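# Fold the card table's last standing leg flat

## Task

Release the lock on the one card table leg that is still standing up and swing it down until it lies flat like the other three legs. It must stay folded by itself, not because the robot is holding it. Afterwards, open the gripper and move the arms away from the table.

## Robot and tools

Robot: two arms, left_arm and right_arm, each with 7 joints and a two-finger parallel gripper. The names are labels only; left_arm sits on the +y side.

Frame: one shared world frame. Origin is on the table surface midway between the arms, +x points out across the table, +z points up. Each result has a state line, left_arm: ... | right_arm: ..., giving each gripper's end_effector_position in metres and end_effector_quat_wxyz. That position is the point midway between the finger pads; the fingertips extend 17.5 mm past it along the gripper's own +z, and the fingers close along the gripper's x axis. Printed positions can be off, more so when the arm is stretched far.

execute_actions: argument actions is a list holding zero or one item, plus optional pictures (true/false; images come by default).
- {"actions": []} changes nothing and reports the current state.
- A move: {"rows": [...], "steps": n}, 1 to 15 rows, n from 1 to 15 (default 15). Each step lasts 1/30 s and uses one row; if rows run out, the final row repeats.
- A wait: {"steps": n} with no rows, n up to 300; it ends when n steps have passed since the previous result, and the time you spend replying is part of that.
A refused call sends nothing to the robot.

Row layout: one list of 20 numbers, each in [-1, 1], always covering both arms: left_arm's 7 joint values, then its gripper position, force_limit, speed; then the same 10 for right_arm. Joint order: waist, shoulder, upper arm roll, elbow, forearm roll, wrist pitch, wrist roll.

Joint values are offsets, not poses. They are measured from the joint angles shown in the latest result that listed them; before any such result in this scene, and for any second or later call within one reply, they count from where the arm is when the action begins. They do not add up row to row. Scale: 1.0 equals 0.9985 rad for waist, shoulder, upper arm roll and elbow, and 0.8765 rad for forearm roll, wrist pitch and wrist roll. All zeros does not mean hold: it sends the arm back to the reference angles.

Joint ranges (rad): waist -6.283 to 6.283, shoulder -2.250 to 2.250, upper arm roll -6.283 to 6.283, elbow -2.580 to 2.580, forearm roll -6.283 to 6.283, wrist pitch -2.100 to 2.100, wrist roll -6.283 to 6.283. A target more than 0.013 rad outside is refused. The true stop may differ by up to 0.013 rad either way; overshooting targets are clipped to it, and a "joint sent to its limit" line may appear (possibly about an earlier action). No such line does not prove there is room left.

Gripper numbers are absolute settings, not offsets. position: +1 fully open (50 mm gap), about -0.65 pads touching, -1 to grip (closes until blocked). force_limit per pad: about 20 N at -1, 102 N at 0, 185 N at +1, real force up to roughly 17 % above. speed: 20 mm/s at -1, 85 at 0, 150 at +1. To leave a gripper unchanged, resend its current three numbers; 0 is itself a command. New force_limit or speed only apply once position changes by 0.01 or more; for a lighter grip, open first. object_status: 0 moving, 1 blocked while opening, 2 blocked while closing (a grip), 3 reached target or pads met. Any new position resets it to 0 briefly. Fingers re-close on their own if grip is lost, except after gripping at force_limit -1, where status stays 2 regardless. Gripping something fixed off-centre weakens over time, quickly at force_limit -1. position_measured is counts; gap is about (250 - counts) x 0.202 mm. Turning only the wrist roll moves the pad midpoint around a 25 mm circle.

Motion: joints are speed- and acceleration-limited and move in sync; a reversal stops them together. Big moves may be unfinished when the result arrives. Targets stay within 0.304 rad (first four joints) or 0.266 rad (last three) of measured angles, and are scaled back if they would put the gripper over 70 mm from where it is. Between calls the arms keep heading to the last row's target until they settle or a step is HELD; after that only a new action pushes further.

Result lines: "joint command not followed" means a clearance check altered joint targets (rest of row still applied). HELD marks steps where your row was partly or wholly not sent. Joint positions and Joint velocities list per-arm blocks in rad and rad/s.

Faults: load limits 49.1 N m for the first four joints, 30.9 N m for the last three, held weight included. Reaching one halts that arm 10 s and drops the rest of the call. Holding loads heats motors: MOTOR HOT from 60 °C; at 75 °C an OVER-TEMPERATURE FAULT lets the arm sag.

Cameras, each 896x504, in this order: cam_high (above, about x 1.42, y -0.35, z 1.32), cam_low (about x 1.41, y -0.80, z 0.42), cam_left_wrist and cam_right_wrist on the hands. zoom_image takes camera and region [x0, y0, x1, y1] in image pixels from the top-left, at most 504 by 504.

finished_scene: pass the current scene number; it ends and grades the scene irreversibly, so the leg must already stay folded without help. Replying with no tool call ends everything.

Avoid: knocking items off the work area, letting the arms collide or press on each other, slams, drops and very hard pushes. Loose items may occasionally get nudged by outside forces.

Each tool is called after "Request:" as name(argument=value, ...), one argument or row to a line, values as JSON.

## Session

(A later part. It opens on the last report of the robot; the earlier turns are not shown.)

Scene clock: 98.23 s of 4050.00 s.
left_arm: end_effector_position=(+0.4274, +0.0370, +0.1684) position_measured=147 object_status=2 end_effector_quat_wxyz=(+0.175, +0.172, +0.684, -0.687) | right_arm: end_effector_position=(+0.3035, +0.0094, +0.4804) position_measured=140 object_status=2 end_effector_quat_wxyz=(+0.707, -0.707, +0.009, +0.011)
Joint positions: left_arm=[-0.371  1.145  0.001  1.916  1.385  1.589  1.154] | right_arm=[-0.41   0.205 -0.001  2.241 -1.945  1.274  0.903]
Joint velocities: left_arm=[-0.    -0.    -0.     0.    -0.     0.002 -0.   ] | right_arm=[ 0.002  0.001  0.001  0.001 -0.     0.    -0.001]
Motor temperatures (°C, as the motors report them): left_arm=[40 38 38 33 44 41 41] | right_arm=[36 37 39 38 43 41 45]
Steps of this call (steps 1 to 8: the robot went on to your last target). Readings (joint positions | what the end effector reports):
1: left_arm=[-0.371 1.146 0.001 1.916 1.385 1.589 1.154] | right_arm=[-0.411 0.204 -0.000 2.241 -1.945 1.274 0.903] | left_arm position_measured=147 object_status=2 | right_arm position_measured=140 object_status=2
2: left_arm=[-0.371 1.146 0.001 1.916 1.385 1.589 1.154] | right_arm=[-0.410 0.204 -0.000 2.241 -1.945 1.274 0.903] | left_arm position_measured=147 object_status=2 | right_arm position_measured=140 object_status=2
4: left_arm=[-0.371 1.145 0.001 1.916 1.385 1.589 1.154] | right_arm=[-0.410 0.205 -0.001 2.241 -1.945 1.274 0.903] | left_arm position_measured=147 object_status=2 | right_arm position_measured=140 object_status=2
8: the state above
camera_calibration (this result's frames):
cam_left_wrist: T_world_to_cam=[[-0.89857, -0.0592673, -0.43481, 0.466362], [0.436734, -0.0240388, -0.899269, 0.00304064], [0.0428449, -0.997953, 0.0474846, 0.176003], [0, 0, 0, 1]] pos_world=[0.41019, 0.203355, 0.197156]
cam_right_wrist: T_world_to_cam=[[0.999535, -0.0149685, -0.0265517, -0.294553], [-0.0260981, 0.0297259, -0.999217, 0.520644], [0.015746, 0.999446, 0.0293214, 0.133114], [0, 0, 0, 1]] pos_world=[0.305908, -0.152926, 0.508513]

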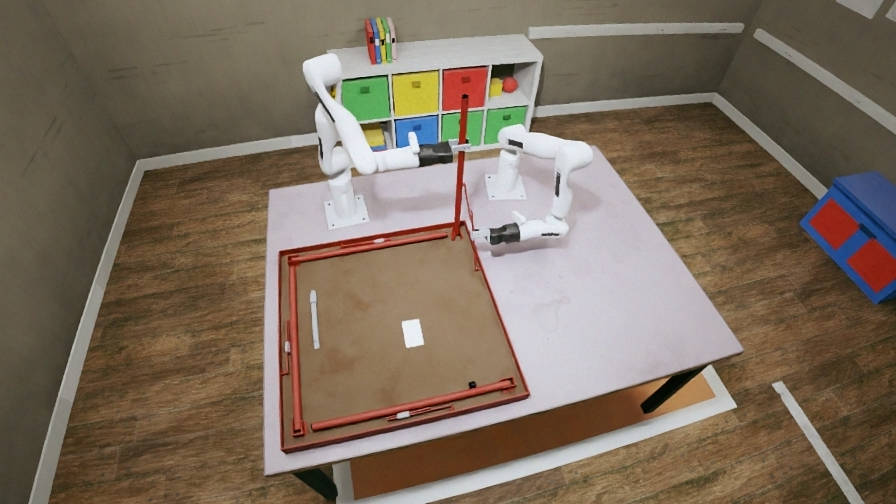

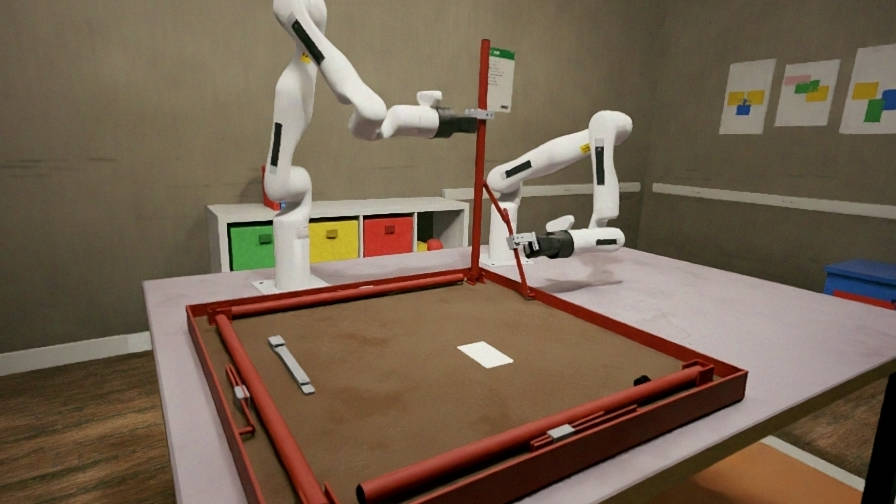

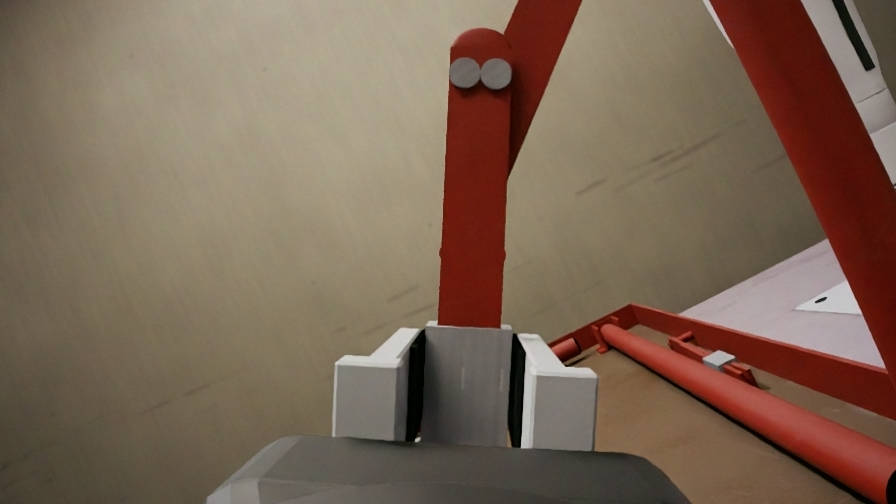

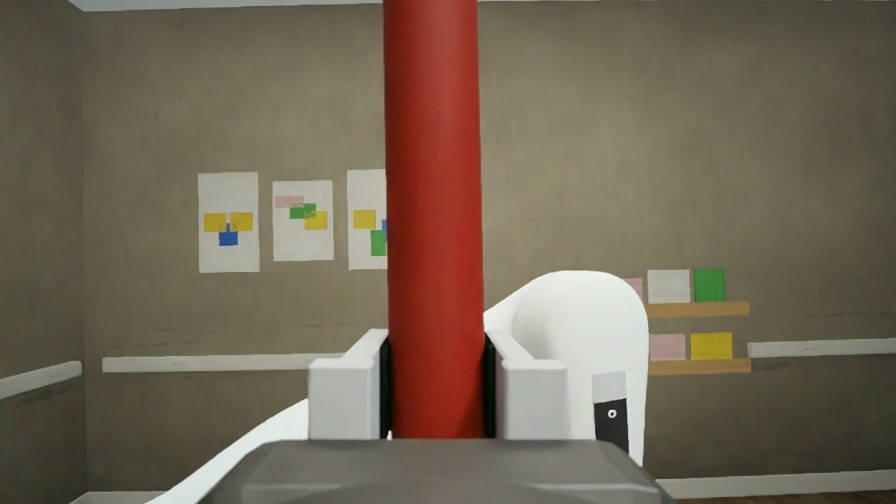

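Request:
execute_actions(
  actions=[
    {"rows":[[0,0,0,0,0,0,0,1,-0.3,0.5,0,0,0,0,0,0,0,0.27,-0.5,0],[0,0,0,0,0,0,0,1,-0.3,0.5,0,0,0,0,0,0,0,0.27,-0.5,0],[0,0,0,0,0,0,0,1,-0.3,0.5,0,0,0,0,0,0,0,0.27,-0.5,0],[0,0,0,0,0,0,0,1,-0.3,0.5,0,0,0,0,0,0,0,0.27,-0.5,0],[0,0,0,0,0,0,0,1,-0.3,0.5,0,0,0,0,0,0,0,0.27,-0.5,0],[0,0,0,0,0,0,0,1,-0.3,0.5,0,0,0,0,0,0,0,0.27,-0.5,0],[-0.28,0,0,0,-0.32,0,0,1,-0.3,0.5,0,0,0,0,0,0,0,0.27,-0.5,0]],"steps":15},
  ],
  pictures=false,
)

Request:
execute_actions(
  actions=[
    {"steps":8},
  ],
  pictures=false,
)

Request:
execute_actions(
  actions=[
    {"rows":[[-0.1,-0.1,0,0,0,0,0,1,-0.3,0.5,0.05,0.07,0,-0.09,0.05,0.028,-0.13,0.27,-0.5,0],[-0.1,-0.1,0,0,0,0,0,1,-0.3,0.5,0.05,0.07,0,-0.09,0.05,0.028,-0.13,0.27,-0.5,0],[-0.1,-0.1,0,0,0,0,0,1,-0.3,0.5,0.05,0.07,0,-0.09,0.05,0.028,-0.13,0.27,-0.5,0],[-0.1,-0.1,0,0,0,0,0,1,-0.3,0.5,0.05,0.07,0,-0.09,0.05,0.028,-0.13,0.27,-0.5,0],[-0.1,-0.1,0,0,0,0,0,1,-0.3,0.5,0.05,0.07,0,-0.09,0.05,0.028,-0.13,0.27,-0.5,0],[-0.1,-0.1,0,0,0,0,0,1,-0.3,0.5,0.136,0.23,0,-0.284,0.14,0.079,-0.4,0.27,-0.5,0]],"steps":15},
  ],
  pictures=false,
)

Request:
execute_actions(
  actions=[
    {"steps":10},
  ],
)

Scene clock: 111.83 s of 4050.00 s.
left_arm: end_effector_position=(+0.4126, +0.1111, +0.1638) position_measured=3 object_status=3 end_effector_quat_wxyz=(+0.174, +0.171, +0.690, -0.682) | right_arm: end_effector_position=(+0.3033, +0.0095, +0.4804) position_measured=112 object_status=3 end_effector_quat_wxyz=(+0.707, -0.707, +0.009, +0.011)
Joint positions: left_arm=[-0.558  1.145  0.001  1.915  1.203  1.589  1.154] | right_arm=[-0.41   0.205 -0.001  2.241 -1.945  1.274  0.903]
Joint velocities: left_arm=[-0.88  -0.001 -0.032 -0.003 -0.972 -0.    -0.   ] | right_arm=[ 0.001 -0.001  0.002 -0.001 -0.    -0.    -0.002]
Motor temperatures (°C, as the motors report them): left_arm=[40 38 38 33 44 41 41] | right_arm=[36 37 38 38 43 41 45]
Steps of this call (steps 1 to 15: the robot went on to your last target; steps 16 to 90: nothing new was sent; then 10.10 s passed at rest; steps 91 to 105: all 15 steps of this action). Readings (joint positions | what the end effector reports):
91: left_arm=[-0.371 1.146 0.001 1.916 1.385 1.589 1.154] | right_arm=[-0.410 0.204 -0.001 2.241 -1.945 1.274 0.903] | left_arm position_measured=134 object_status=0 | right_arm position_measured=130 object_status=0
92: left_arm=[-0.371 1.146 0.001 1.916 1.385 1.589 1.154] | right_arm=[-0.411 0.204 -0.001 2.241 -1.945 1.274 0.903] | left_arm position_measured=114 object_status=0 | right_arm position_measured=116 object_status=0
94: left_arm=[-0.371 1.146 0.001 1.916 1.385 1.589 1.154] | right_arm=[-0.410 0.204 -0.001 2.241 -1.945 1.274 0.903] | left_arm position_measured=76 object_status=0 | right_arm position_measured=112 object_status=0
98: left_arm=[-0.379 1.145 0.002 1.916 1.379 1.589 1.154] | right_arm=[-0.410 0.205 -0.001 2.241 -1.945 1.274 0.903] | left_arm position_measured=6 object_status=0 | right_arm position_measured=112 object_status=0
105: the state above

Scene clock: 112.10 s of 4050.00 s.
left_arm: end_effector_position=(+0.3965, +0.1450, +0.1613) position_measured=3 object_status=3 end_effector_quat_wxyz=(+0.169, +0.173, +0.692, -0.680) | right_arm: end_effector_position=(+0.3033, +0.0095, +0.4804) position_measured=112 object_status=3 end_effector_quat_wxyz=(+0.707, -0.707, +0.009, +0.011)
Joint positions: left_arm=[-0.646  1.145  0.     1.916  1.105  1.589  1.154] | right_arm=[-0.41   0.205 -0.001  2.241 -1.945  1.274  0.903]
Joint velocities: left_arm=[-0.04  -0.     0.012 -0.     0.002  0.002  0.   ] | right_arm=[ 0.     0.    -0.    -0.    -0.     0.    -0.003]
Motor temperatures (°C, as the motors report them): left_arm=[40 38 38 33 44 41 41] | right_arm=[36 37 38 38 43 41 45]
Steps of this call (steps 1 to 8: the robot went on to your last target). Readings (joint positions | what the end effector reports):
1: left_arm=[-0.585 1.145 -0.000 1.915 1.173 1.589 1.154] | right_arm=[-0.410 0.205 -0.001 2.241 -1.945 1.274 0.903] | left_arm position_measured=3 object_status=3 | right_arm position_measured=112 object_status=3
2: left_arm=[-0.607 1.145 -0.001 1.915 1.148 1.589 1.154] | right_arm=[-0.410 0.205 -0.001 2.241 -1.945 1.274 0.903] | left_arm position_measured=3 object_status=3 | right_arm position_measured=112 object_status=3
4: left_arm=[-0.635 1.145 -0.001 1.915 1.115 1.589 1.154] | right_arm=[-0.410 0.205 -0.001 2.241 -1.945 1.274 0.903] | left_arm position_measured=3 object_status=3 | right_arm position_measured=112 object_status=3
8: the state above

Scene clock: 112.60 s of 4050.00 s.
left_arm: end_effector_position=(+0.4208, +0.1876, +0.1865) position_measured=3 object_status=3 end_effector_quat_wxyz=(+0.227, +0.172, +0.708, -0.646) | right_arm: end_effector_position=(+0.4181, +0.0073, +0.4623) position_measured=112 object_status=3 end_effector_quat_wxyz=(+0.700, -0.700, +0.102, +0.103)
Joint positions: left_arm=[-0.745  1.047  0.     1.916  1.105  1.589  1.154] | right_arm=[-0.279  0.426  0.001  1.963 -1.825  1.341  0.557]
Joint velocities: left_arm=[-0.009 -0.01  -0.     0.     0.001  0.    -0.   ] | right_arm=[ 0.062  0.116  0.004 -0.165  0.072  0.037 -0.215]
Motor temperatures (°C, as the motors report them): left_arm=[40 38 38 33 44 41 41] | right_arm=[36 37 38 38 43 41 45]
Steps of this call (steps 1 to 15: all 15 steps of this action). Readings (joint positions | what the end effector reports):
1: left_arm=[-0.648 1.144 0.001 1.916 1.105 1.588 1.154] | right_arm=[-0.409 0.206 -0.001 2.240 -1.944 1.275 0.902] | left_arm position_measured=3 object_status=3 | right_arm position_measured=112 object_status=3
2: left_arm=[-0.655 1.137 0.002 1.916 1.104 1.588 1.154] | right_arm=[-0.405 0.211 -0.002 2.234 -1.941 1.277 0.896] | left_arm position_measured=3 object_status=3 | right_arm position_measured=112 object_status=3
4: left_arm=[-0.685 1.108 0.002 1.917 1.104 1.588 1.154] | right_arm=[-0.389 0.234 -0.003 2.207 -1.928 1.285 0.862] | left_arm position_measured=3 object_status=3 | right_arm position_measured=112 object_status=3
8: left_arm=[-0.739 1.052 -0.001 1.915 1.105 1.590 1.154] | right_arm=[-0.344 0.301 -0.002 2.122 -1.888 1.307 0.756] | left_arm position_measured=3 object_status=3 | right_arm position_measured=112 object_status=3
15: the state above

Scene clock: 112.93 s of 4050.00 s.
left_arm: end_effector_position=(+0.4210, +0.1880, +0.1867) position_measured=3 object_status=3 end_effector_quat_wxyz=(+0.228, +0.172, +0.708, -0.646) | right_arm: end_effector_position=(+0.4210, +0.0070, +0.4608) position_measured=112 object_status=3 end_effector_quat_wxyz=(+0.700, -0.699, +0.104, +0.105)
Joint positions: left_arm=[-0.746  1.046  0.     1.916  1.105  1.589  1.154] | right_arm=[-0.274  0.434 -0.001  1.957 -1.823  1.343  0.552]
Joint velocities: left_arm=[ 0.     0.001 -0.001 -0.     0.     0.     0.   ] | right_arm=[ 0.003  0.003 -0.001 -0.     0.     0.     0.   ]
Motor temperatures (°C, as the motors report them): left_arm=[40 38 38 33 44 41 41] | right_arm=[36 37 38 38 43 41 45]
Steps of this call (steps 1 to 10: the robot went on to your last target). Readings (joint positions | what the end effector reports):
1: left_arm=[-0.745 1.046 0.000 1.916 1.105 1.589 1.154] | right_arm=[-0.278 0.428 0.001 1.960 -1.823 1.341 0.553] | left_arm position_measured=3 object_status=3 | right_arm position_measured=112 object_status=3
2: left_arm=[-0.745 1.046 0.000 1.916 1.105 1.589 1.154] | right_arm=[-0.277 0.429 0.001 1.959 -1.823 1.342 0.552] | left_arm position_measured=3 object_status=3 | right_arm position_measured=112 object_status=3
4: left_arm=[-0.745 1.046 0.000 1.916 1.105 1.589 1.154] | right_arm=[-0.276 0.431 -0.000 1.958 -1.822 1.343 0.552] | left_arm position_measured=3 object_status=3 | right_arm position_measured=112 object_status=3
8: left_arm=[-0.746 1.046 0.000 1.916 1.105 1.589 1.154] | right_arm=[-0.274 0.433 -0.001 1.957 -1.823 1.343 0.552] | left_arm position_measured=3 object_status=3 | right_arm position_measured=112 object_status=3
10: the state above
camera_calibration (this result's frames):
cam_left_wrist: T_world_to_cam=[[-0.85323, -0.110319, -0.509733, 0.482057], [0.503105, 0.0834236, -0.86019, -0.0294936], [0.137419, -0.990389, -0.0156777, 0.296651], [0, 0, 0, 1]] pos_world=[0.385379, 0.34944, 0.225001]
cam_right_wrist: T_world_to_cam=[[0.956711, -0.0152168, -0.290643, -0.272779], [-0.290104, 0.0302126, -0.956518, 0.595707], [0.0233362, 0.999428, 0.0244902, 0.133295], [0, 0, 0, 1]] pos_world=[0.430677, -0.155367, 0.487259]

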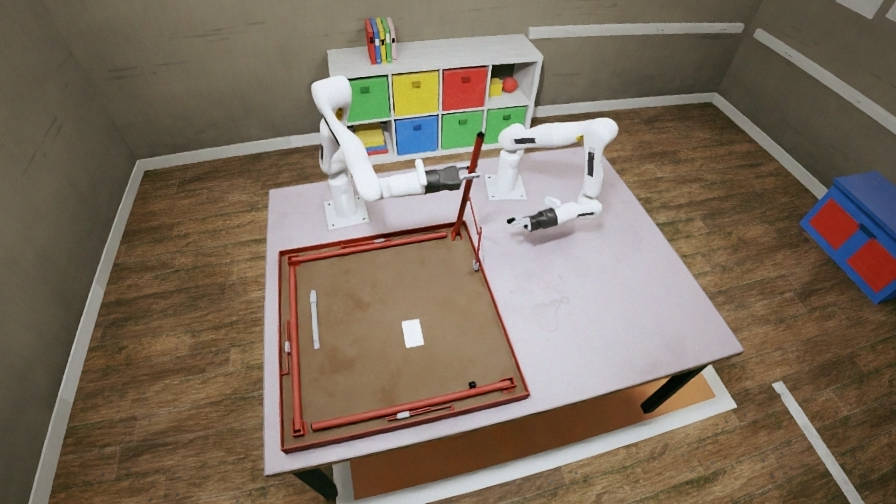

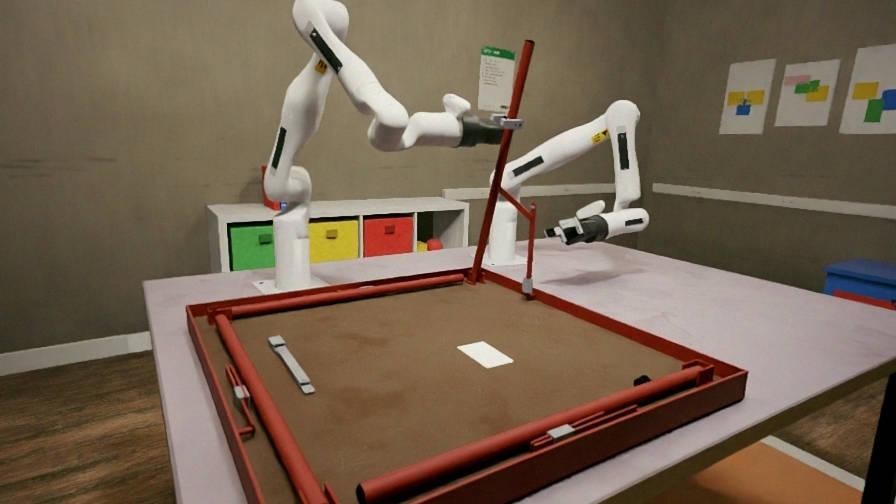

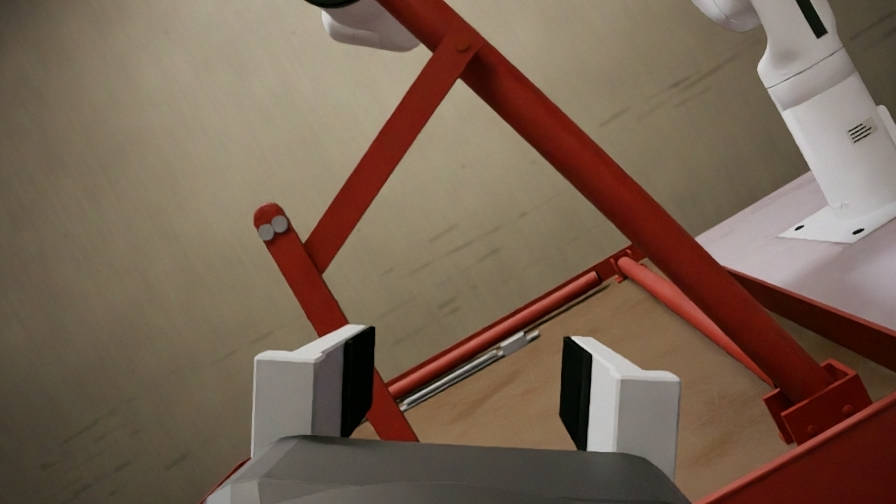

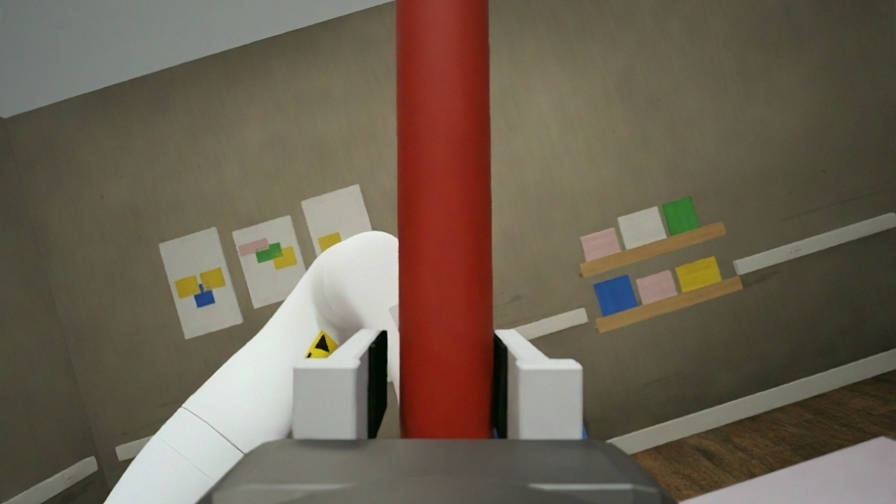

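Request:
execute_actions(
  actions=[
    {"rows":[[0,0,0,0,0,0,0,1,-0.3,0.5,0.047,0.14,0,-0.16,0.046,0.03,-0.204,0.27,-0.5,0],[0,0,0,0,0,0,0,1,-0.3,0.5,0.047,0.14,0,-0.16,0.046,0.03,-0.204,0.27,-0.5,0],[0,0,0,0,0,0,0,1,-0.3,0.5,0.047,0.14,0,-0.16,0.046,0.03,-0.204,0.27,-0.5,0],[0,0,0,0,0,0,0,1,-0.3,0.5,0.047,0.14,0,-0.16,0.046,0.03,-0.204,0.27,-0.5,0],[0,0,0,0,0,0,0,1,-0.3,0.5,0.047,0.14,0,-0.16,0.046,0.03,-0.204,0.27,-0.5,0],[0,0,0,0,0,0,0,1,-0.3,0.5,0.082,0.287,0,-0.331,0.081,0.052,-0.408,0.27,-0.5,0],[0,0,0,0,0,0,0,1,-0.3,0.5,0.082,0.287,0,-0.331,0.081,0.052,-0.408,0.27,-0.5,0],[0,0,0,0,0,0,0,1,-0.3,0.5,0.082,0.287,0,-0.331,0.081,0.052,-0.408,0.27,-0.5,0],[0,0,0,0,0,0,0,1,-0.3,0.5,0.082,0.287,0,-0.331,0.081,0.052,-0.408,0.27,-0.5,0],[0,0,0,0,0,0,0,1,-0.3,0.5,0.082,0.287,0,-0.331,0.081,0.052,-0.408,0.27,-0.5,0],[0,0,0,0,0,0,0,1,-0.3,0.5,0.082,0.287,0,-0.331,0.081,0.052,-0.408,0.27,-0.5,0],[0,0,0,0,0,0,0,1,-0.3,0.5,0.126,0.588,0,-0.678,0.125,0.08,-0.808,0.27,-0.5,0]],"steps":15},
  ],
  pictures=false,
)

Request:
execute_actions(
  actions=[
    {"steps":20},
  ],
  pictures=false,
)

Request:
execute_actions(
  actions=[
    {"rows":[[0,0,0,0,0,0,0,1,-0.3,0.5,0.023,0.319,0,-0.376,0.027,0.011,-0.41,0.27,-0.5,0]],"steps":15},
  ],
  pictures=false,
)

Request:
execute_actions(
  actions=[
    {"steps":12},
  ],
)

Scene clock: 117.90 s of 4050.00 s.
left_arm: end_effector_position=(+0.4210, +0.1880, +0.1867) position_measured=3 object_status=3 end_effector_quat_wxyz=(+0.228, +0.172, +0.708, -0.646) | right_arm: end_effector_position=(+0.5562, +0.0049, +0.3860) position_measured=112 object_status=3 end_effector_quat_wxyz=(+0.672, -0.674, +0.217, +0.218)
Joint positions: left_arm=[-0.746  1.046  0.     1.916  1.105  1.589  1.154] | right_arm=[-0.188  0.766 -0.     1.586 -1.748  1.391  0.171]
Joint velocities: left_arm=[ 0.    -0.001 -0.     0.    -0.001 -0.002 -0.   ] | right_arm=[ 0.15   0.939  0.015 -0.958  0.136  0.059 -0.844]
Motor temperatures (°C, as the motors report them): left_arm=[40 38 38 33 44 41 41] | right_arm=[36 37 38 38 43 41 45]
Steps of this call (steps 1 to 15: the robot went on to your last target; steps 16 to 90: nothing new was sent; then 1.47 s passed at rest; steps 91 to 105: all 15 steps of this action). Readings (joint positions | what the end effector reports):
91: left_arm=[-0.746 1.046 0.000 1.916 1.105 1.589 1.154] | right_arm=[-0.274 0.435 -0.001 1.956 -1.822 1.344 0.551] | left_arm position_measured=3 object_status=3 | right_arm position_measured=112 object_status=3
92: left_arm=[-0.746 1.046 0.000 1.916 1.105 1.589 1.154] | right_arm=[-0.272 0.441 -0.002 1.950 -1.820 1.345 0.546] | left_arm position_measured=3 object_status=3 | right_arm position_measured=112 object_status=3
94: left_arm=[-0.746 1.046 0.000 1.916 1.105 1.589 1.154] | right_arm=[-0.263 0.467 -0.002 1.923 -1.813 1.350 0.516] | left_arm position_measured=3 object_status=3 | right_arm position_measured=112 object_status=3
98: left_arm=[-0.746 1.046 0.000 1.916 1.105 1.589 1.154] | right_arm=[-0.233 0.570 -0.001 1.806 -1.788 1.366 0.393] | left_arm position_measured=3 object_status=3 | right_arm position_measured=112 object_status=3
105: the state above

Scene clock: 118.57 s of 4050.00 s.
left_arm: end_effector_position=(+0.4210, +0.1880, +0.1867) position_measured=3 object_status=3 end_effector_quat_wxyz=(+0.228, +0.172, +0.708, -0.646) | right_arm: end_effector_position=(+0.6412, +0.0013, +0.3088) position_measured=112 object_status=3 end_effector_quat_wxyz=(+0.636, -0.637, +0.308, +0.307)
Joint positions: left_arm=[-0.746  1.046  0.     1.916  1.105  1.589  1.154] | right_arm=[-0.148  1.022  0.     1.28  -1.713  1.412 -0.156]
Joint velocities: left_arm=[ 0.     0.    -0.    -0.    -0.001 -0.    -0.   ] | right_arm=[-0.     0.005  0.    -0.004 -0.001  0.    -0.001]
Motor temperatures (°C, as the motors report them): left_arm=[40 38 38 33 44 41 41] | right_arm=[36 37 38 38 43 41 45]
Steps of this call (steps 1 to 20: the robot went on to your last target). Readings (joint positions | what the end effector reports):
1: left_arm=[-0.746 1.046 0.000 1.916 1.105 1.589 1.154] | right_arm=[-0.183 0.797 0.000 1.553 -1.744 1.393 0.143] | left_arm position_measured=3 object_status=3 | right_arm position_measured=112 object_status=3
2: left_arm=[-0.746 1.046 0.000 1.916 1.105 1.589 1.154] | right_arm=[-0.178 0.827 0.000 1.518 -1.740 1.395 0.112] | left_arm position_measured=3 object_status=3 | right_arm position_measured=112 object_status=3
4: left_arm=[-0.746 1.046 0.000 1.916 1.105 1.589 1.154] | right_arm=[-0.169 0.886 0.000 1.446 -1.731 1.400 0.038] | left_arm position_measured=3 object_status=3 | right_arm position_measured=112 object_status=3
8: left_arm=[-0.746 1.046 0.000 1.916 1.105 1.589 1.154] | right_arm=[-0.154 0.985 0.001 1.326 -1.717 1.408 -0.106] | left_arm position_measured=3 object_status=3 | right_arm position_measured=112 object_status=3
20: the state above

Scene clock: 119.07 s of 4050.00 s.
left_arm: end_effector_position=(+0.4210, +0.1880, +0.1867) position_measured=3 object_status=3 end_effector_quat_wxyz=(+0.228, +0.172, +0.708, -0.646) | right_arm: end_effector_position=(+0.7055, -0.0004, +0.1935) position_measured=112 object_status=3 end_effector_quat_wxyz=(+0.583, -0.587, +0.399, +0.396)
Joint positions: left_arm=[-0.746  1.046  0.     1.916  1.105  1.589  1.154] | right_arm=[-0.127  1.329  0.002  0.924 -1.687  1.419 -0.502]
Joint velocities: left_arm=[-0.     0.001 -0.     0.    -0.001  0.     0.001] | right_arm=[ 0.015  0.261  0.002 -0.346  0.023  0.009 -0.37 ]
Motor temperatures (°C, as the motors report them): left_arm=[40 38 38 33 44 41 41] | right_arm=[36 37 38 38 43 41 45]
Steps of this call (steps 1 to 15: all 15 steps of this action). Readings (joint positions | what the end effector reports):
1: left_arm=[-0.746 1.046 0.000 1.916 1.105 1.589 1.154] | right_arm=[-0.148 1.024 -0.000 1.279 -1.713 1.412 -0.157] | left_arm position_measured=3 object_status=3 | right_arm position_measured=112 object_status=3
2: left_arm=[-0.746 1.046 0.000 1.916 1.105 1.589 1.154] | right_arm=[-0.148 1.030 -0.000 1.273 -1.713 1.413 -0.161] | left_arm position_measured=3 object_status=3 | right_arm position_measured=112 object_status=3
4: left_arm=[-0.746 1.046 0.000 1.916 1.105 1.589 1.154] | right_arm=[-0.145 1.059 -0.001 1.244 -1.711 1.415 -0.184] | left_arm position_measured=3 object_status=3 | right_arm position_measured=112 object_status=3
8: left_arm=[-0.746 1.046 0.000 1.916 1.105 1.589 1.154] | right_arm=[-0.137 1.172 0.000 1.125 -1.702 1.415 -0.290] | left_arm position_measured=3 object_status=3 | right_arm position_measured=112 object_status=3
15: the state above

Scene clock: 119.47 s of 4050.00 s.
left_arm: end_effector_position=(+0.4210, +0.1880, +0.1867) position_measured=3 object_status=3 end_effector_quat_wxyz=(+0.228, +0.172, +0.708, -0.646) | right_arm: end_effector_position=(+0.7078, -0.0004, +0.1890) position_measured=112 object_status=3 end_effector_quat_wxyz=(+0.581, -0.585, +0.401, +0.399)
Joint positions: left_arm=[-0.746  1.046  0.     1.916  1.105  1.589  1.154] | right_arm=[-0.126  1.344  0.001  0.906 -1.688  1.42  -0.516]
Joint velocities: left_arm=[-0.001 -0.001 -0.001 -0.     0.001 -0.     0.   ] | right_arm=[-0.001  0.002 -0.001 -0.001 -0.    -0.    -0.   ]
Motor temperatures (°C, as the motors report them): left_arm=[40 38 38 33 44 41 41] | right_arm=[36 37 38 38 43 41 45]
Steps of this call (steps 1 to 12: the robot went on to your last target). Readings (joint positions | what the end effector reports):
1: left_arm=[-0.746 1.046 0.000 1.916 1.105 1.589 1.154] | right_arm=[-0.127 1.336 0.002 0.916 -1.687 1.419 -0.512] | left_arm position_measured=3 object_status=3 | right_arm position_measured=112 object_status=3
2: left_arm=[-0.746 1.046 0.000 1.916 1.105 1.589 1.154] | right_arm=[-0.126 1.338 0.002 0.912 -1.686 1.420 -0.515] | left_arm position_measured=3 object_status=3 | right_arm position_measured=112 object_status=3
4: left_arm=[-0.746 1.046 0.000 1.916 1.105 1.589 1.154] | right_arm=[-0.126 1.341 0.002 0.909 -1.687 1.421 -0.516] | left_arm position_measured=3 object_status=3 | right_arm position_measured=112 object_status=3
8: left_arm=[-0.746 1.046 0.000 1.916 1.105 1.589 1.154] | right_arm=[-0.126 1.343 0.001 0.907 -1.687 1.420 -0.516] | left_arm position_measured=3 object_status=3 | right_arm position_measured=112 object_status=3
12: the state above
camera_calibration (this result's frames):
cam_left_wrist: T_world_to_cam=[[-0.853227, -0.11032, -0.509738, 0.482059], [0.503109, 0.0834262, -0.860187, -0.0294975], [0.137421, -0.990389, -0.0156787, 0.29665], [0, 0, 0, 1]] pos_world=[0.38538, 0.34944, 0.225001]
cam_right_wrist: T_world_to_cam=[[0.361017, -0.0223413, -0.932292, -0.0833956], [-0.93195, 0.0274861, -0.361543, 0.760968], [0.0337024, 0.999372, -0.010898, 0.140021], [0, 0, 0, 1]] pos_world=[0.734572, -0.162713, 0.1989]

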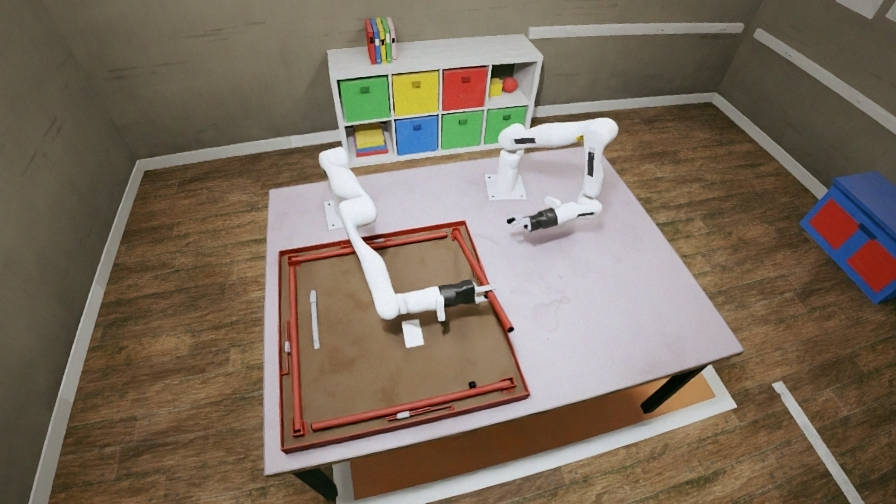

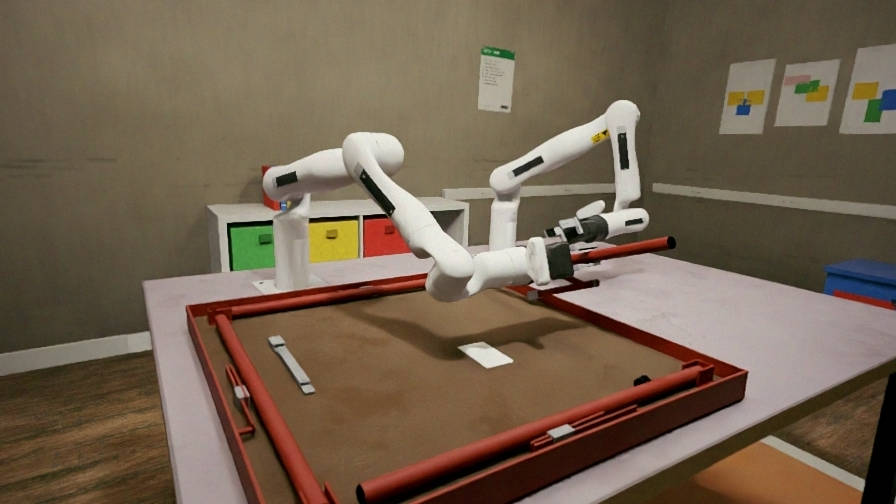

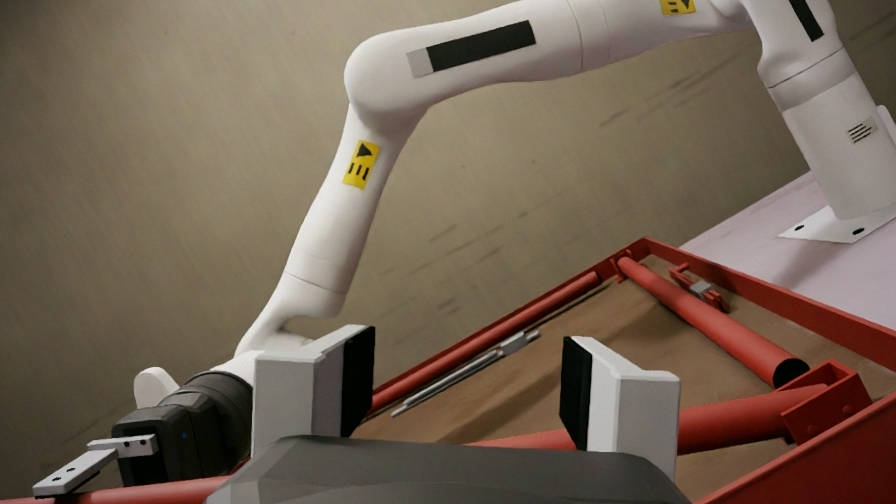

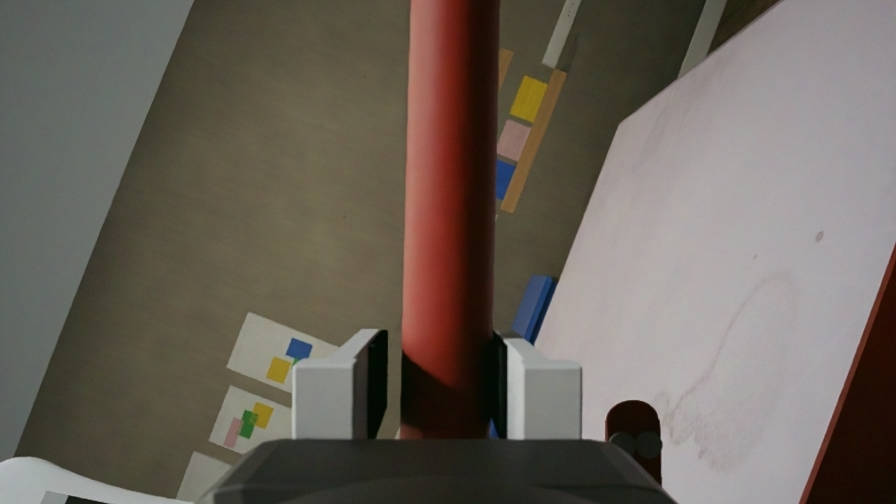

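Request:
execute_actions(
  actions=[
    {"rows":[[0,0,0,0,0,0,0,1,-0.3,0.5,-0.009,-0.0075,0,-0.018,0.123,-0.125,-0.17,0.27,-0.5,0],[0,0,0,0,0,0,0,1,-0.3,0.5,-0.009,-0.0075,0,-0.018,0.123,-0.125,-0.17,0.27,-0.5,0],[0,0,0,0,0,0,0,1,-0.3,0.5,-0.009,-0.0075,0,-0.018,0.123,-0.125,-0.17,0.27,-0.5,0],[0,0,0,0,0,0,0,1,-0.3,0.5,-0.009,-0.0075,0,-0.018,0.123,-0.125,-0.17,0.27,-0.5,0],[0,0,0,0,0,0,0,1,-0.3,0.5,-0.009,-0.0075,0,-0.018,0.123,-0.125,-0.17,0.27,-0.5,0],[0,0,0,0,0,0,0,1,-0.3,0.5,-0.018,-0.015,0,-0.036,0.246,-0.26,-0.349,0.27,-0.5,0]],"steps":15},
  ],
  pictures=false,
)

Request:
execute_actions(
  actions=[
    {"steps":8},
  ],
)

Scene clock: 129.23 s of 4050.00 s.
left_arm: end_effector_position=(+0.4210, +0.1880, +0.1867) position_measured=3 object_status=3 end_effector_quat_wxyz=(+0.228, +0.172, +0.708, -0.646) | right_arm: end_effector_position=(+0.7299, -0.0029, +0.1027) position_measured=112 object_status=3 end_effector_quat_wxyz=(-0.463, +0.604, -0.533, -0.371)
Joint positions: left_arm=[-0.746  1.046  0.     1.916  1.105  1.589  1.154] | right_arm=[-0.144  1.333  0.002  0.873 -1.47   1.192 -0.822]
Joint velocities: left_arm=[ 0.001 -0.001  0.    -0.    -0.     0.002 -0.   ] | right_arm=[ 0.001 -0.007  0.002 -0.003  0.005  0.006 -0.002]
Motor temperatures (°C, as the motors report them): left_arm=[40 39 38 33 44 41 41] | right_arm=[36 38 38 38 43 41 45]
Steps of this call (steps 1 to 30: the robot went on to your last target; steps 31 to 90: nothing new was sent; then 6.27 s passed at rest; steps 91 to 105: all 15 steps of this action). Readings (joint positions | what the end effector reports):
91: left_arm=[-0.746 1.046 0.000 1.916 1.105 1.589 1.154] | right_arm=[-0.126 1.344 0.001 0.906 -1.687 1.419 -0.517] | left_arm position_measured=3 object_status=3 | right_arm position_measured=112 object_status=3
92: left_arm=[-0.746 1.046 0.000 1.916 1.105 1.589 1.154] | right_arm=[-0.127 1.343 0.001 0.905 -1.680 1.412 -0.527] | left_arm position_measured=3 object_status=3 | right_arm position_measured=112 object_status=3
94: left_arm=[-0.746 1.046 0.000 1.916 1.105 1.589 1.154] | right_arm=[-0.129 1.340 0.001 0.898 -1.644 1.375 -0.577] | left_arm position_measured=3 object_status=3 | right_arm position_measured=112 object_status=3
98: left_arm=[-0.746 1.046 0.000 1.916 1.105 1.589 1.154] | right_arm=[-0.137 1.335 0.002 0.883 -1.545 1.272 -0.714] | left_arm position_measured=3 object_status=3 | right_arm position_measured=112 object_status=3
105: the state above

Scene clock: 129.50 s of 4050.00 s.
left_arm: end_effector_position=(+0.4210, +0.1880, +0.1867) position_measured=3 object_status=3 end_effector_quat_wxyz=(+0.228, +0.172, +0.708, -0.646) | right_arm: end_effector_position=(+0.7299, -0.0029, +0.1031) position_measured=112 object_status=3 end_effector_quat_wxyz=(-0.463, +0.604, -0.533, -0.371)
Joint positions: left_arm=[-0.746  1.046  0.     1.916  1.105  1.589  1.154] | right_arm=[-0.144  1.333  0.002  0.873 -1.47   1.192 -0.822]
Joint velocities: left_arm=[ 0.001 -0.001  0.001 -0.001  0.    -0.001 -0.   ] | right_arm=[ 0.001  0.    -0.    -0.    -0.     0.     0.   ]
Motor temperatures (°C, as the motors report them): left_arm=[40 39 38 33 44 41 41] | right_arm=[36 38 38 38 43 41 45]
Steps of this call (steps 1 to 8: the robot went on to your last target). Readings (joint positions | what the end effector reports):
1: left_arm=[-0.746 1.046 0.000 1.916 1.105 1.589 1.154] | right_arm=[-0.144 1.333 0.002 0.873 -1.470 1.192 -0.822] | left_arm position_measured=3 object_status=3 | right_arm position_measured=112 object_status=3
2: left_arm=[-0.746 1.046 0.000 1.916 1.105 1.589 1.154] | right_arm=[-0.144 1.333 0.002 0.873 -1.470 1.192 -0.822] | left_arm position_measured=3 object_status=3 | right_arm position_measured=112 object_status=3
4: left_arm=[-0.746 1.046 0.000 1.916 1.105 1.589 1.154] | right_arm=[-0.144 1.333 0.002 0.873 -1.470 1.192 -0.822] | left_arm position_measured=3 object_status=3 | right_arm position_measured=112 object_status=3
8: the state above
camera_calibration (this result's frames):
cam_left_wrist: T_world_to_cam=[[-0.853226, -0.11032, -0.50974, 0.48206], [0.503111, 0.0834277, -0.860186, -0.0294994], [0.137422, -0.990388, -0.0156794, 0.29665], [0, 0, 0, 1]] pos_world=[0.385381, 0.349441, 0.225001]
cam_right_wrist: T_world_to_cam=[[0.158586, -0.316904, -0.935106, -0.0242761], [-0.984261, 0.0240604, -0.175076, 0.769549], [0.0779814, 0.948152, -0.308101, 0.138961], [0, 0, 0, 1]] pos_world=[0.750451, -0.157965, 0.154843]

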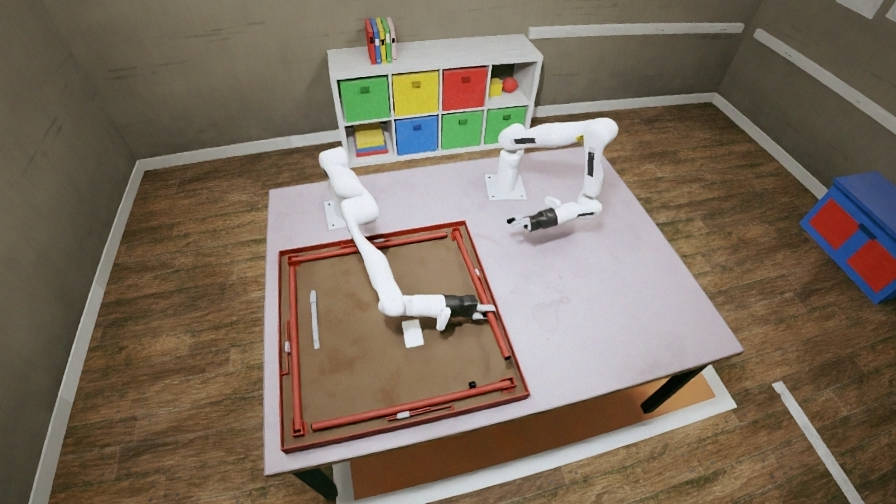

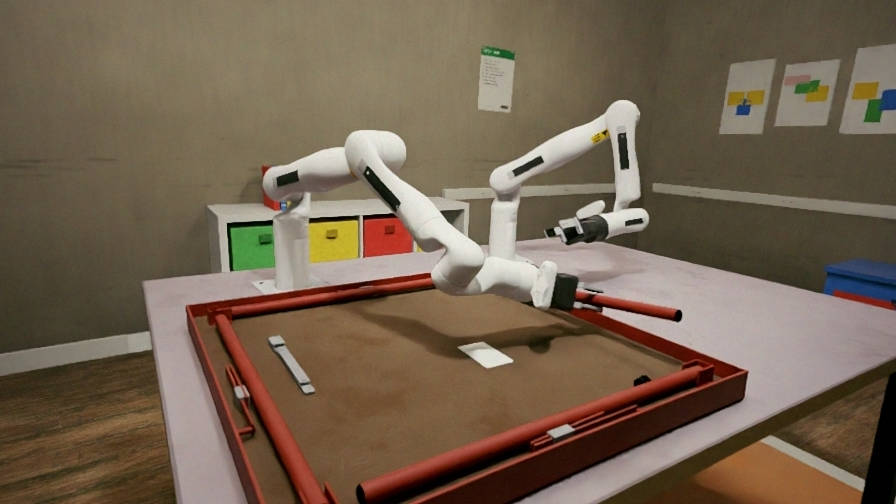

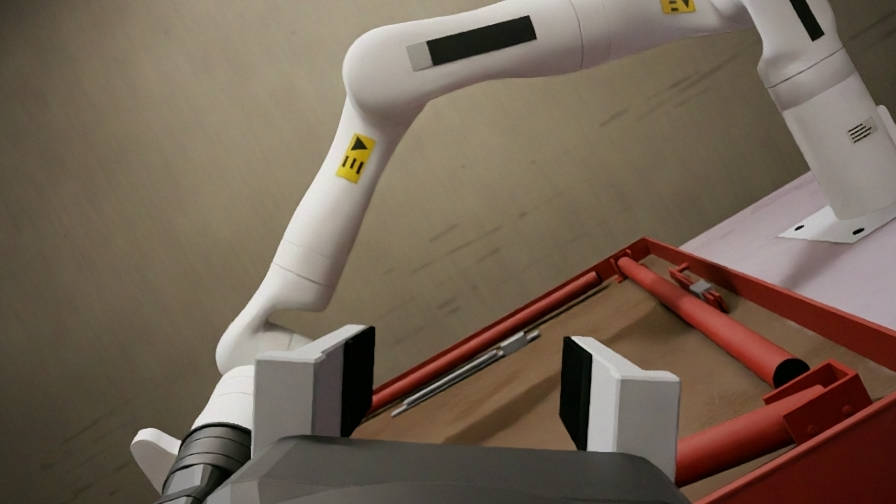

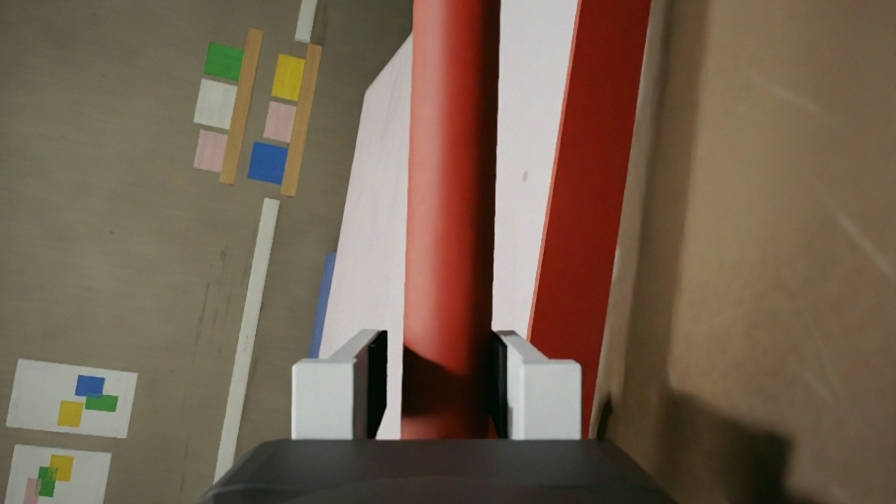

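Request:
execute_actions(
  actions=[
    {"rows":[[0,0,0,0,0,0,0,1,-0.3,0.5,-0.03,-0.004,0,-0.065,0.2,-0.075,-0.22,0.27,-0.5,0],[0,0,0,0,0,0,0,1,-0.3,0.5,-0.03,-0.004,0,-0.065,0.2,-0.075,-0.22,0.27,-0.5,0],[0,0,0,0,0,0,0,1,-0.3,0.5,-0.03,-0.004,0,-0.065,0.2,-0.075,-0.22,0.27,-0.5,0],[0,0,0,0,0,0,0,1,-0.3,0.5,-0.03,-0.004,0,-0.065,0.2,-0.075,-0.22,0.27,-0.5,0],[0,0,0,0,0,0,0,1,-0.3,0.5,-0.03,-0.004,0,-0.065,0.2,-0.075,-0.22,0.27,-0.5,0],[0,0,0,0,0,0,0,1,-0.3,0.5,-0.03,-0.004,0,-0.065,0.2,-0.075,-0.22,0.27,-0.5,0],[0,0,0,0,0,0,0,1,-0.3,0.5,-0.065,-0.008,0,-0.141,0.407,-0.133,-0.472,0.27,-0.5,0]],"steps":15},
  ],
  pictures=false,
)

Request:
execute_actions(
  actions=[
    {"steps":12},
  ],
)

Scene clock: 133.93 s of 4050.00 s.
left_arm: end_effector_position=(+0.4210, +0.1880, +0.1867) position_measured=3 object_status=3 end_effector_quat_wxyz=(+0.228, +0.172, +0.708, -0.646) | right_arm: end_effector_position=(+0.7342, +0.0013, +0.0528) position_measured=112 object_status=3 end_effector_quat_wxyz=(-0.341, +0.637, -0.614, -0.317)
Joint positions: left_arm=[-0.746  1.046  0.     1.916  1.105  1.589  1.154] | right_arm=[-0.207  1.325  0.002  0.735 -1.114  1.079 -1.235]
Joint velocities: left_arm=[-0.     0.     0.    -0.    -0.002  0.001  0.   ] | right_arm=[-0.023 -0.015 -0.004 -0.03   0.075 -0.019 -0.084]
Motor temperatures (°C, as the motors report them): left_arm=[40 39 38 33 44 41 41] | right_arm=[36 39 38 38 43 41 45]
Steps of this call (steps 1 to 15: the robot went on to your last target; steps 16 to 90: nothing new was sent; then 0.93 s passed at rest; steps 91 to 105: all 15 steps of this action). Readings (joint positions | what the end effector reports):
91: left_arm=[-0.746 1.046 0.000 1.916 1.105 1.589 1.154] | right_arm=[-0.144 1.333 0.003 0.872 -1.468 1.192 -0.824] | left_arm position_measured=3 object_status=3 | right_arm position_measured=112 object_status=3
92: left_arm=[-0.746 1.046 0.000 1.916 1.105 1.589 1.154] | right_arm=[-0.146 1.333 0.003 0.868 -1.460 1.188 -0.833] | left_arm position_measured=3 object_status=3 | right_arm position_measured=112 object_status=3
94: left_arm=[-0.746 1.046 0.000 1.916 1.105 1.589 1.154] | right_arm=[-0.153 1.332 0.004 0.850 -1.414 1.169 -0.884] | left_arm position_measured=3 object_status=3 | right_arm position_measured=112 object_status=3
98: left_arm=[-0.746 1.046 0.000 1.916 1.105 1.589 1.154] | right_arm=[-0.174 1.331 0.004 0.805 -1.286 1.123 -1.024] | left_arm position_measured=3 object_status=3 | right_arm position_measured=112 object_status=3
105: the state above

Scene clock: 134.33 s of 4050.00 s.
left_arm: end_effector_position=(+0.4210, +0.1880, +0.1867) position_measured=3 object_status=3 end_effector_quat_wxyz=(+0.228, +0.172, +0.708, -0.646) | right_arm: end_effector_position=(+0.7342, +0.0015, +0.0529) position_measured=112 object_status=3 end_effector_quat_wxyz=(-0.340, +0.638, -0.614, -0.316)
Joint positions: left_arm=[-0.746  1.046  0.     1.916  1.105  1.589  1.154] | right_arm=[-0.208  1.325  0.003  0.734 -1.112  1.079 -1.236]
Joint velocities: left_arm=[ 0.    -0.    -0.    -0.    -0.001 -0.     0.   ] | right_arm=[ 0.001  0.001 -0.     0.    -0.    -0.     0.001]
Motor temperatures (°C, as the motors report them): left_arm=[40 39 38 33 44 41 41] | right_arm=[36 39 38 38 43 41 45]
Steps of this call (steps 1 to 12: the robot went on to your last target). Readings (joint positions | what the end effector reports):
1: left_arm=[-0.746 1.046 0.000 1.916 1.105 1.589 1.154] | right_arm=[-0.207 1.325 0.002 0.735 -1.113 1.079 -1.236] | left_arm position_measured=3 object_status=3 | right_arm position_measured=112 object_status=3
2: left_arm=[-0.746 1.046 0.000 1.916 1.105 1.589 1.154] | right_arm=[-0.207 1.325 0.002 0.734 -1.112 1.079 -1.236] | left_arm position_measured=3 object_status=3 | right_arm position_measured=112 object_status=3
4: left_arm=[-0.746 1.046 0.000 1.916 1.105 1.589 1.154] | right_arm=[-0.208 1.325 0.003 0.734 -1.112 1.079 -1.236] | left_arm position_measured=3 object_status=3 | right_arm position_measured=112 object_status=3
8: left_arm=[-0.746 1.046 0.000 1.916 1.105 1.589 1.154] | right_arm=[-0.208 1.325 0.003 0.734 -1.112 1.079 -1.236] | left_arm position_measured=3 object_status=3 | right_arm position_measured=112 object_status=3
12: the state above
camera_calibration (this result's frames):
cam_left_wrist: T_world_to_cam=[[-0.853225, -0.110321, -0.509742, 0.48206], [0.503113, 0.0834291, -0.860184, -0.0295014], [0.137423, -0.990388, -0.0156801, 0.29665], [0, 0, 0, 1]] pos_world=[0.385382, 0.349441, 0.225001]
cam_right_wrist: T_world_to_cam=[[0.0468826, -0.582517, -0.811465, 0.00534542], [-0.997904, 0.00896524, -0.0640899, 0.769036], [0.0446084, 0.812769, -0.580876, 0.158086], [0, 0, 0, 1]] pos_world=[0.760121, -0.132268, 0.145453]

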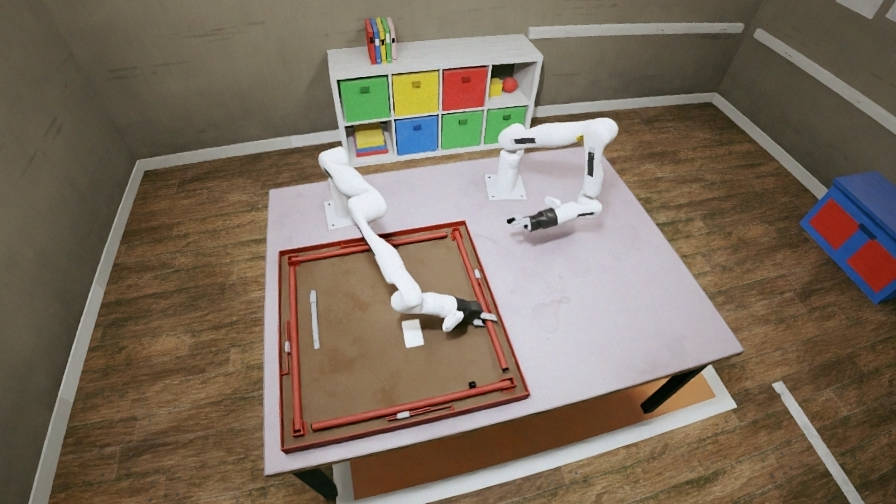

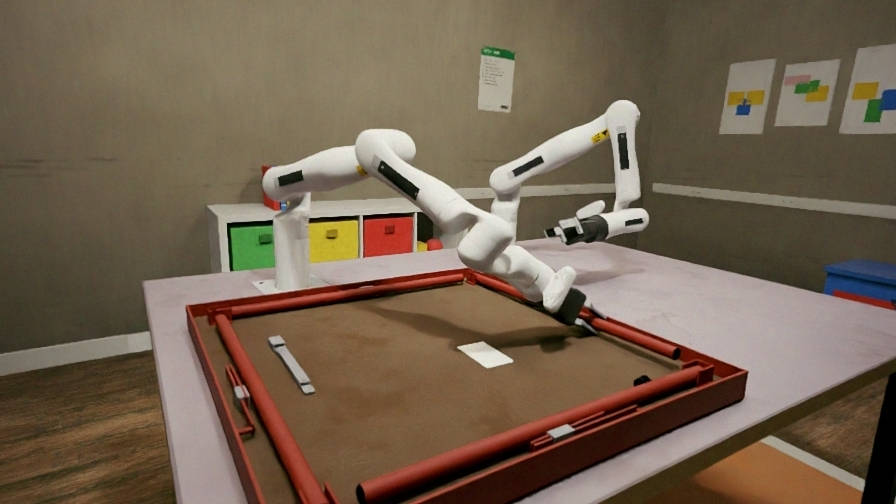

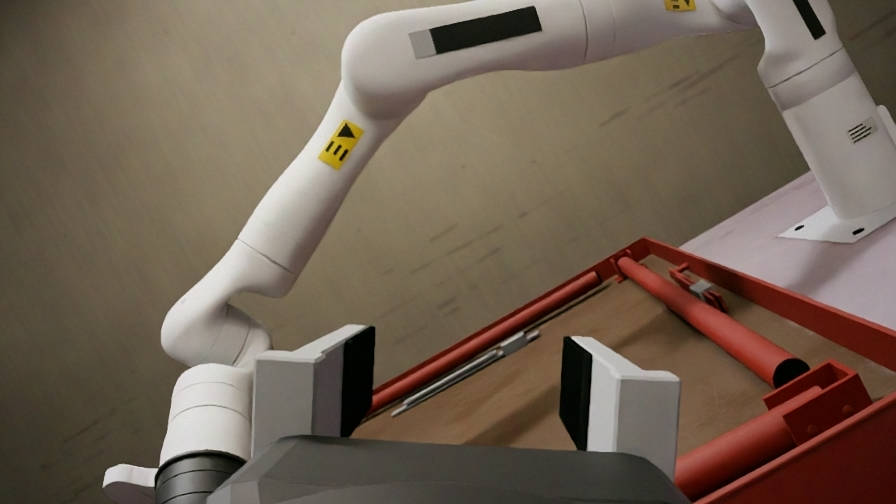

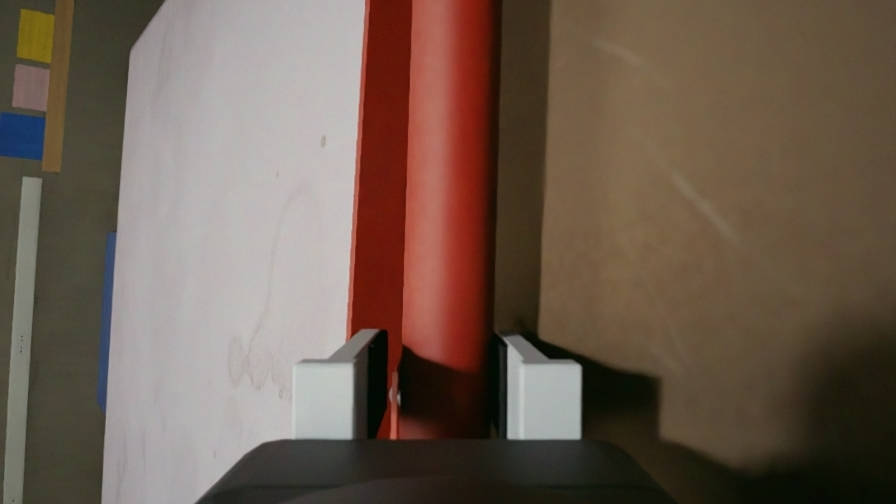

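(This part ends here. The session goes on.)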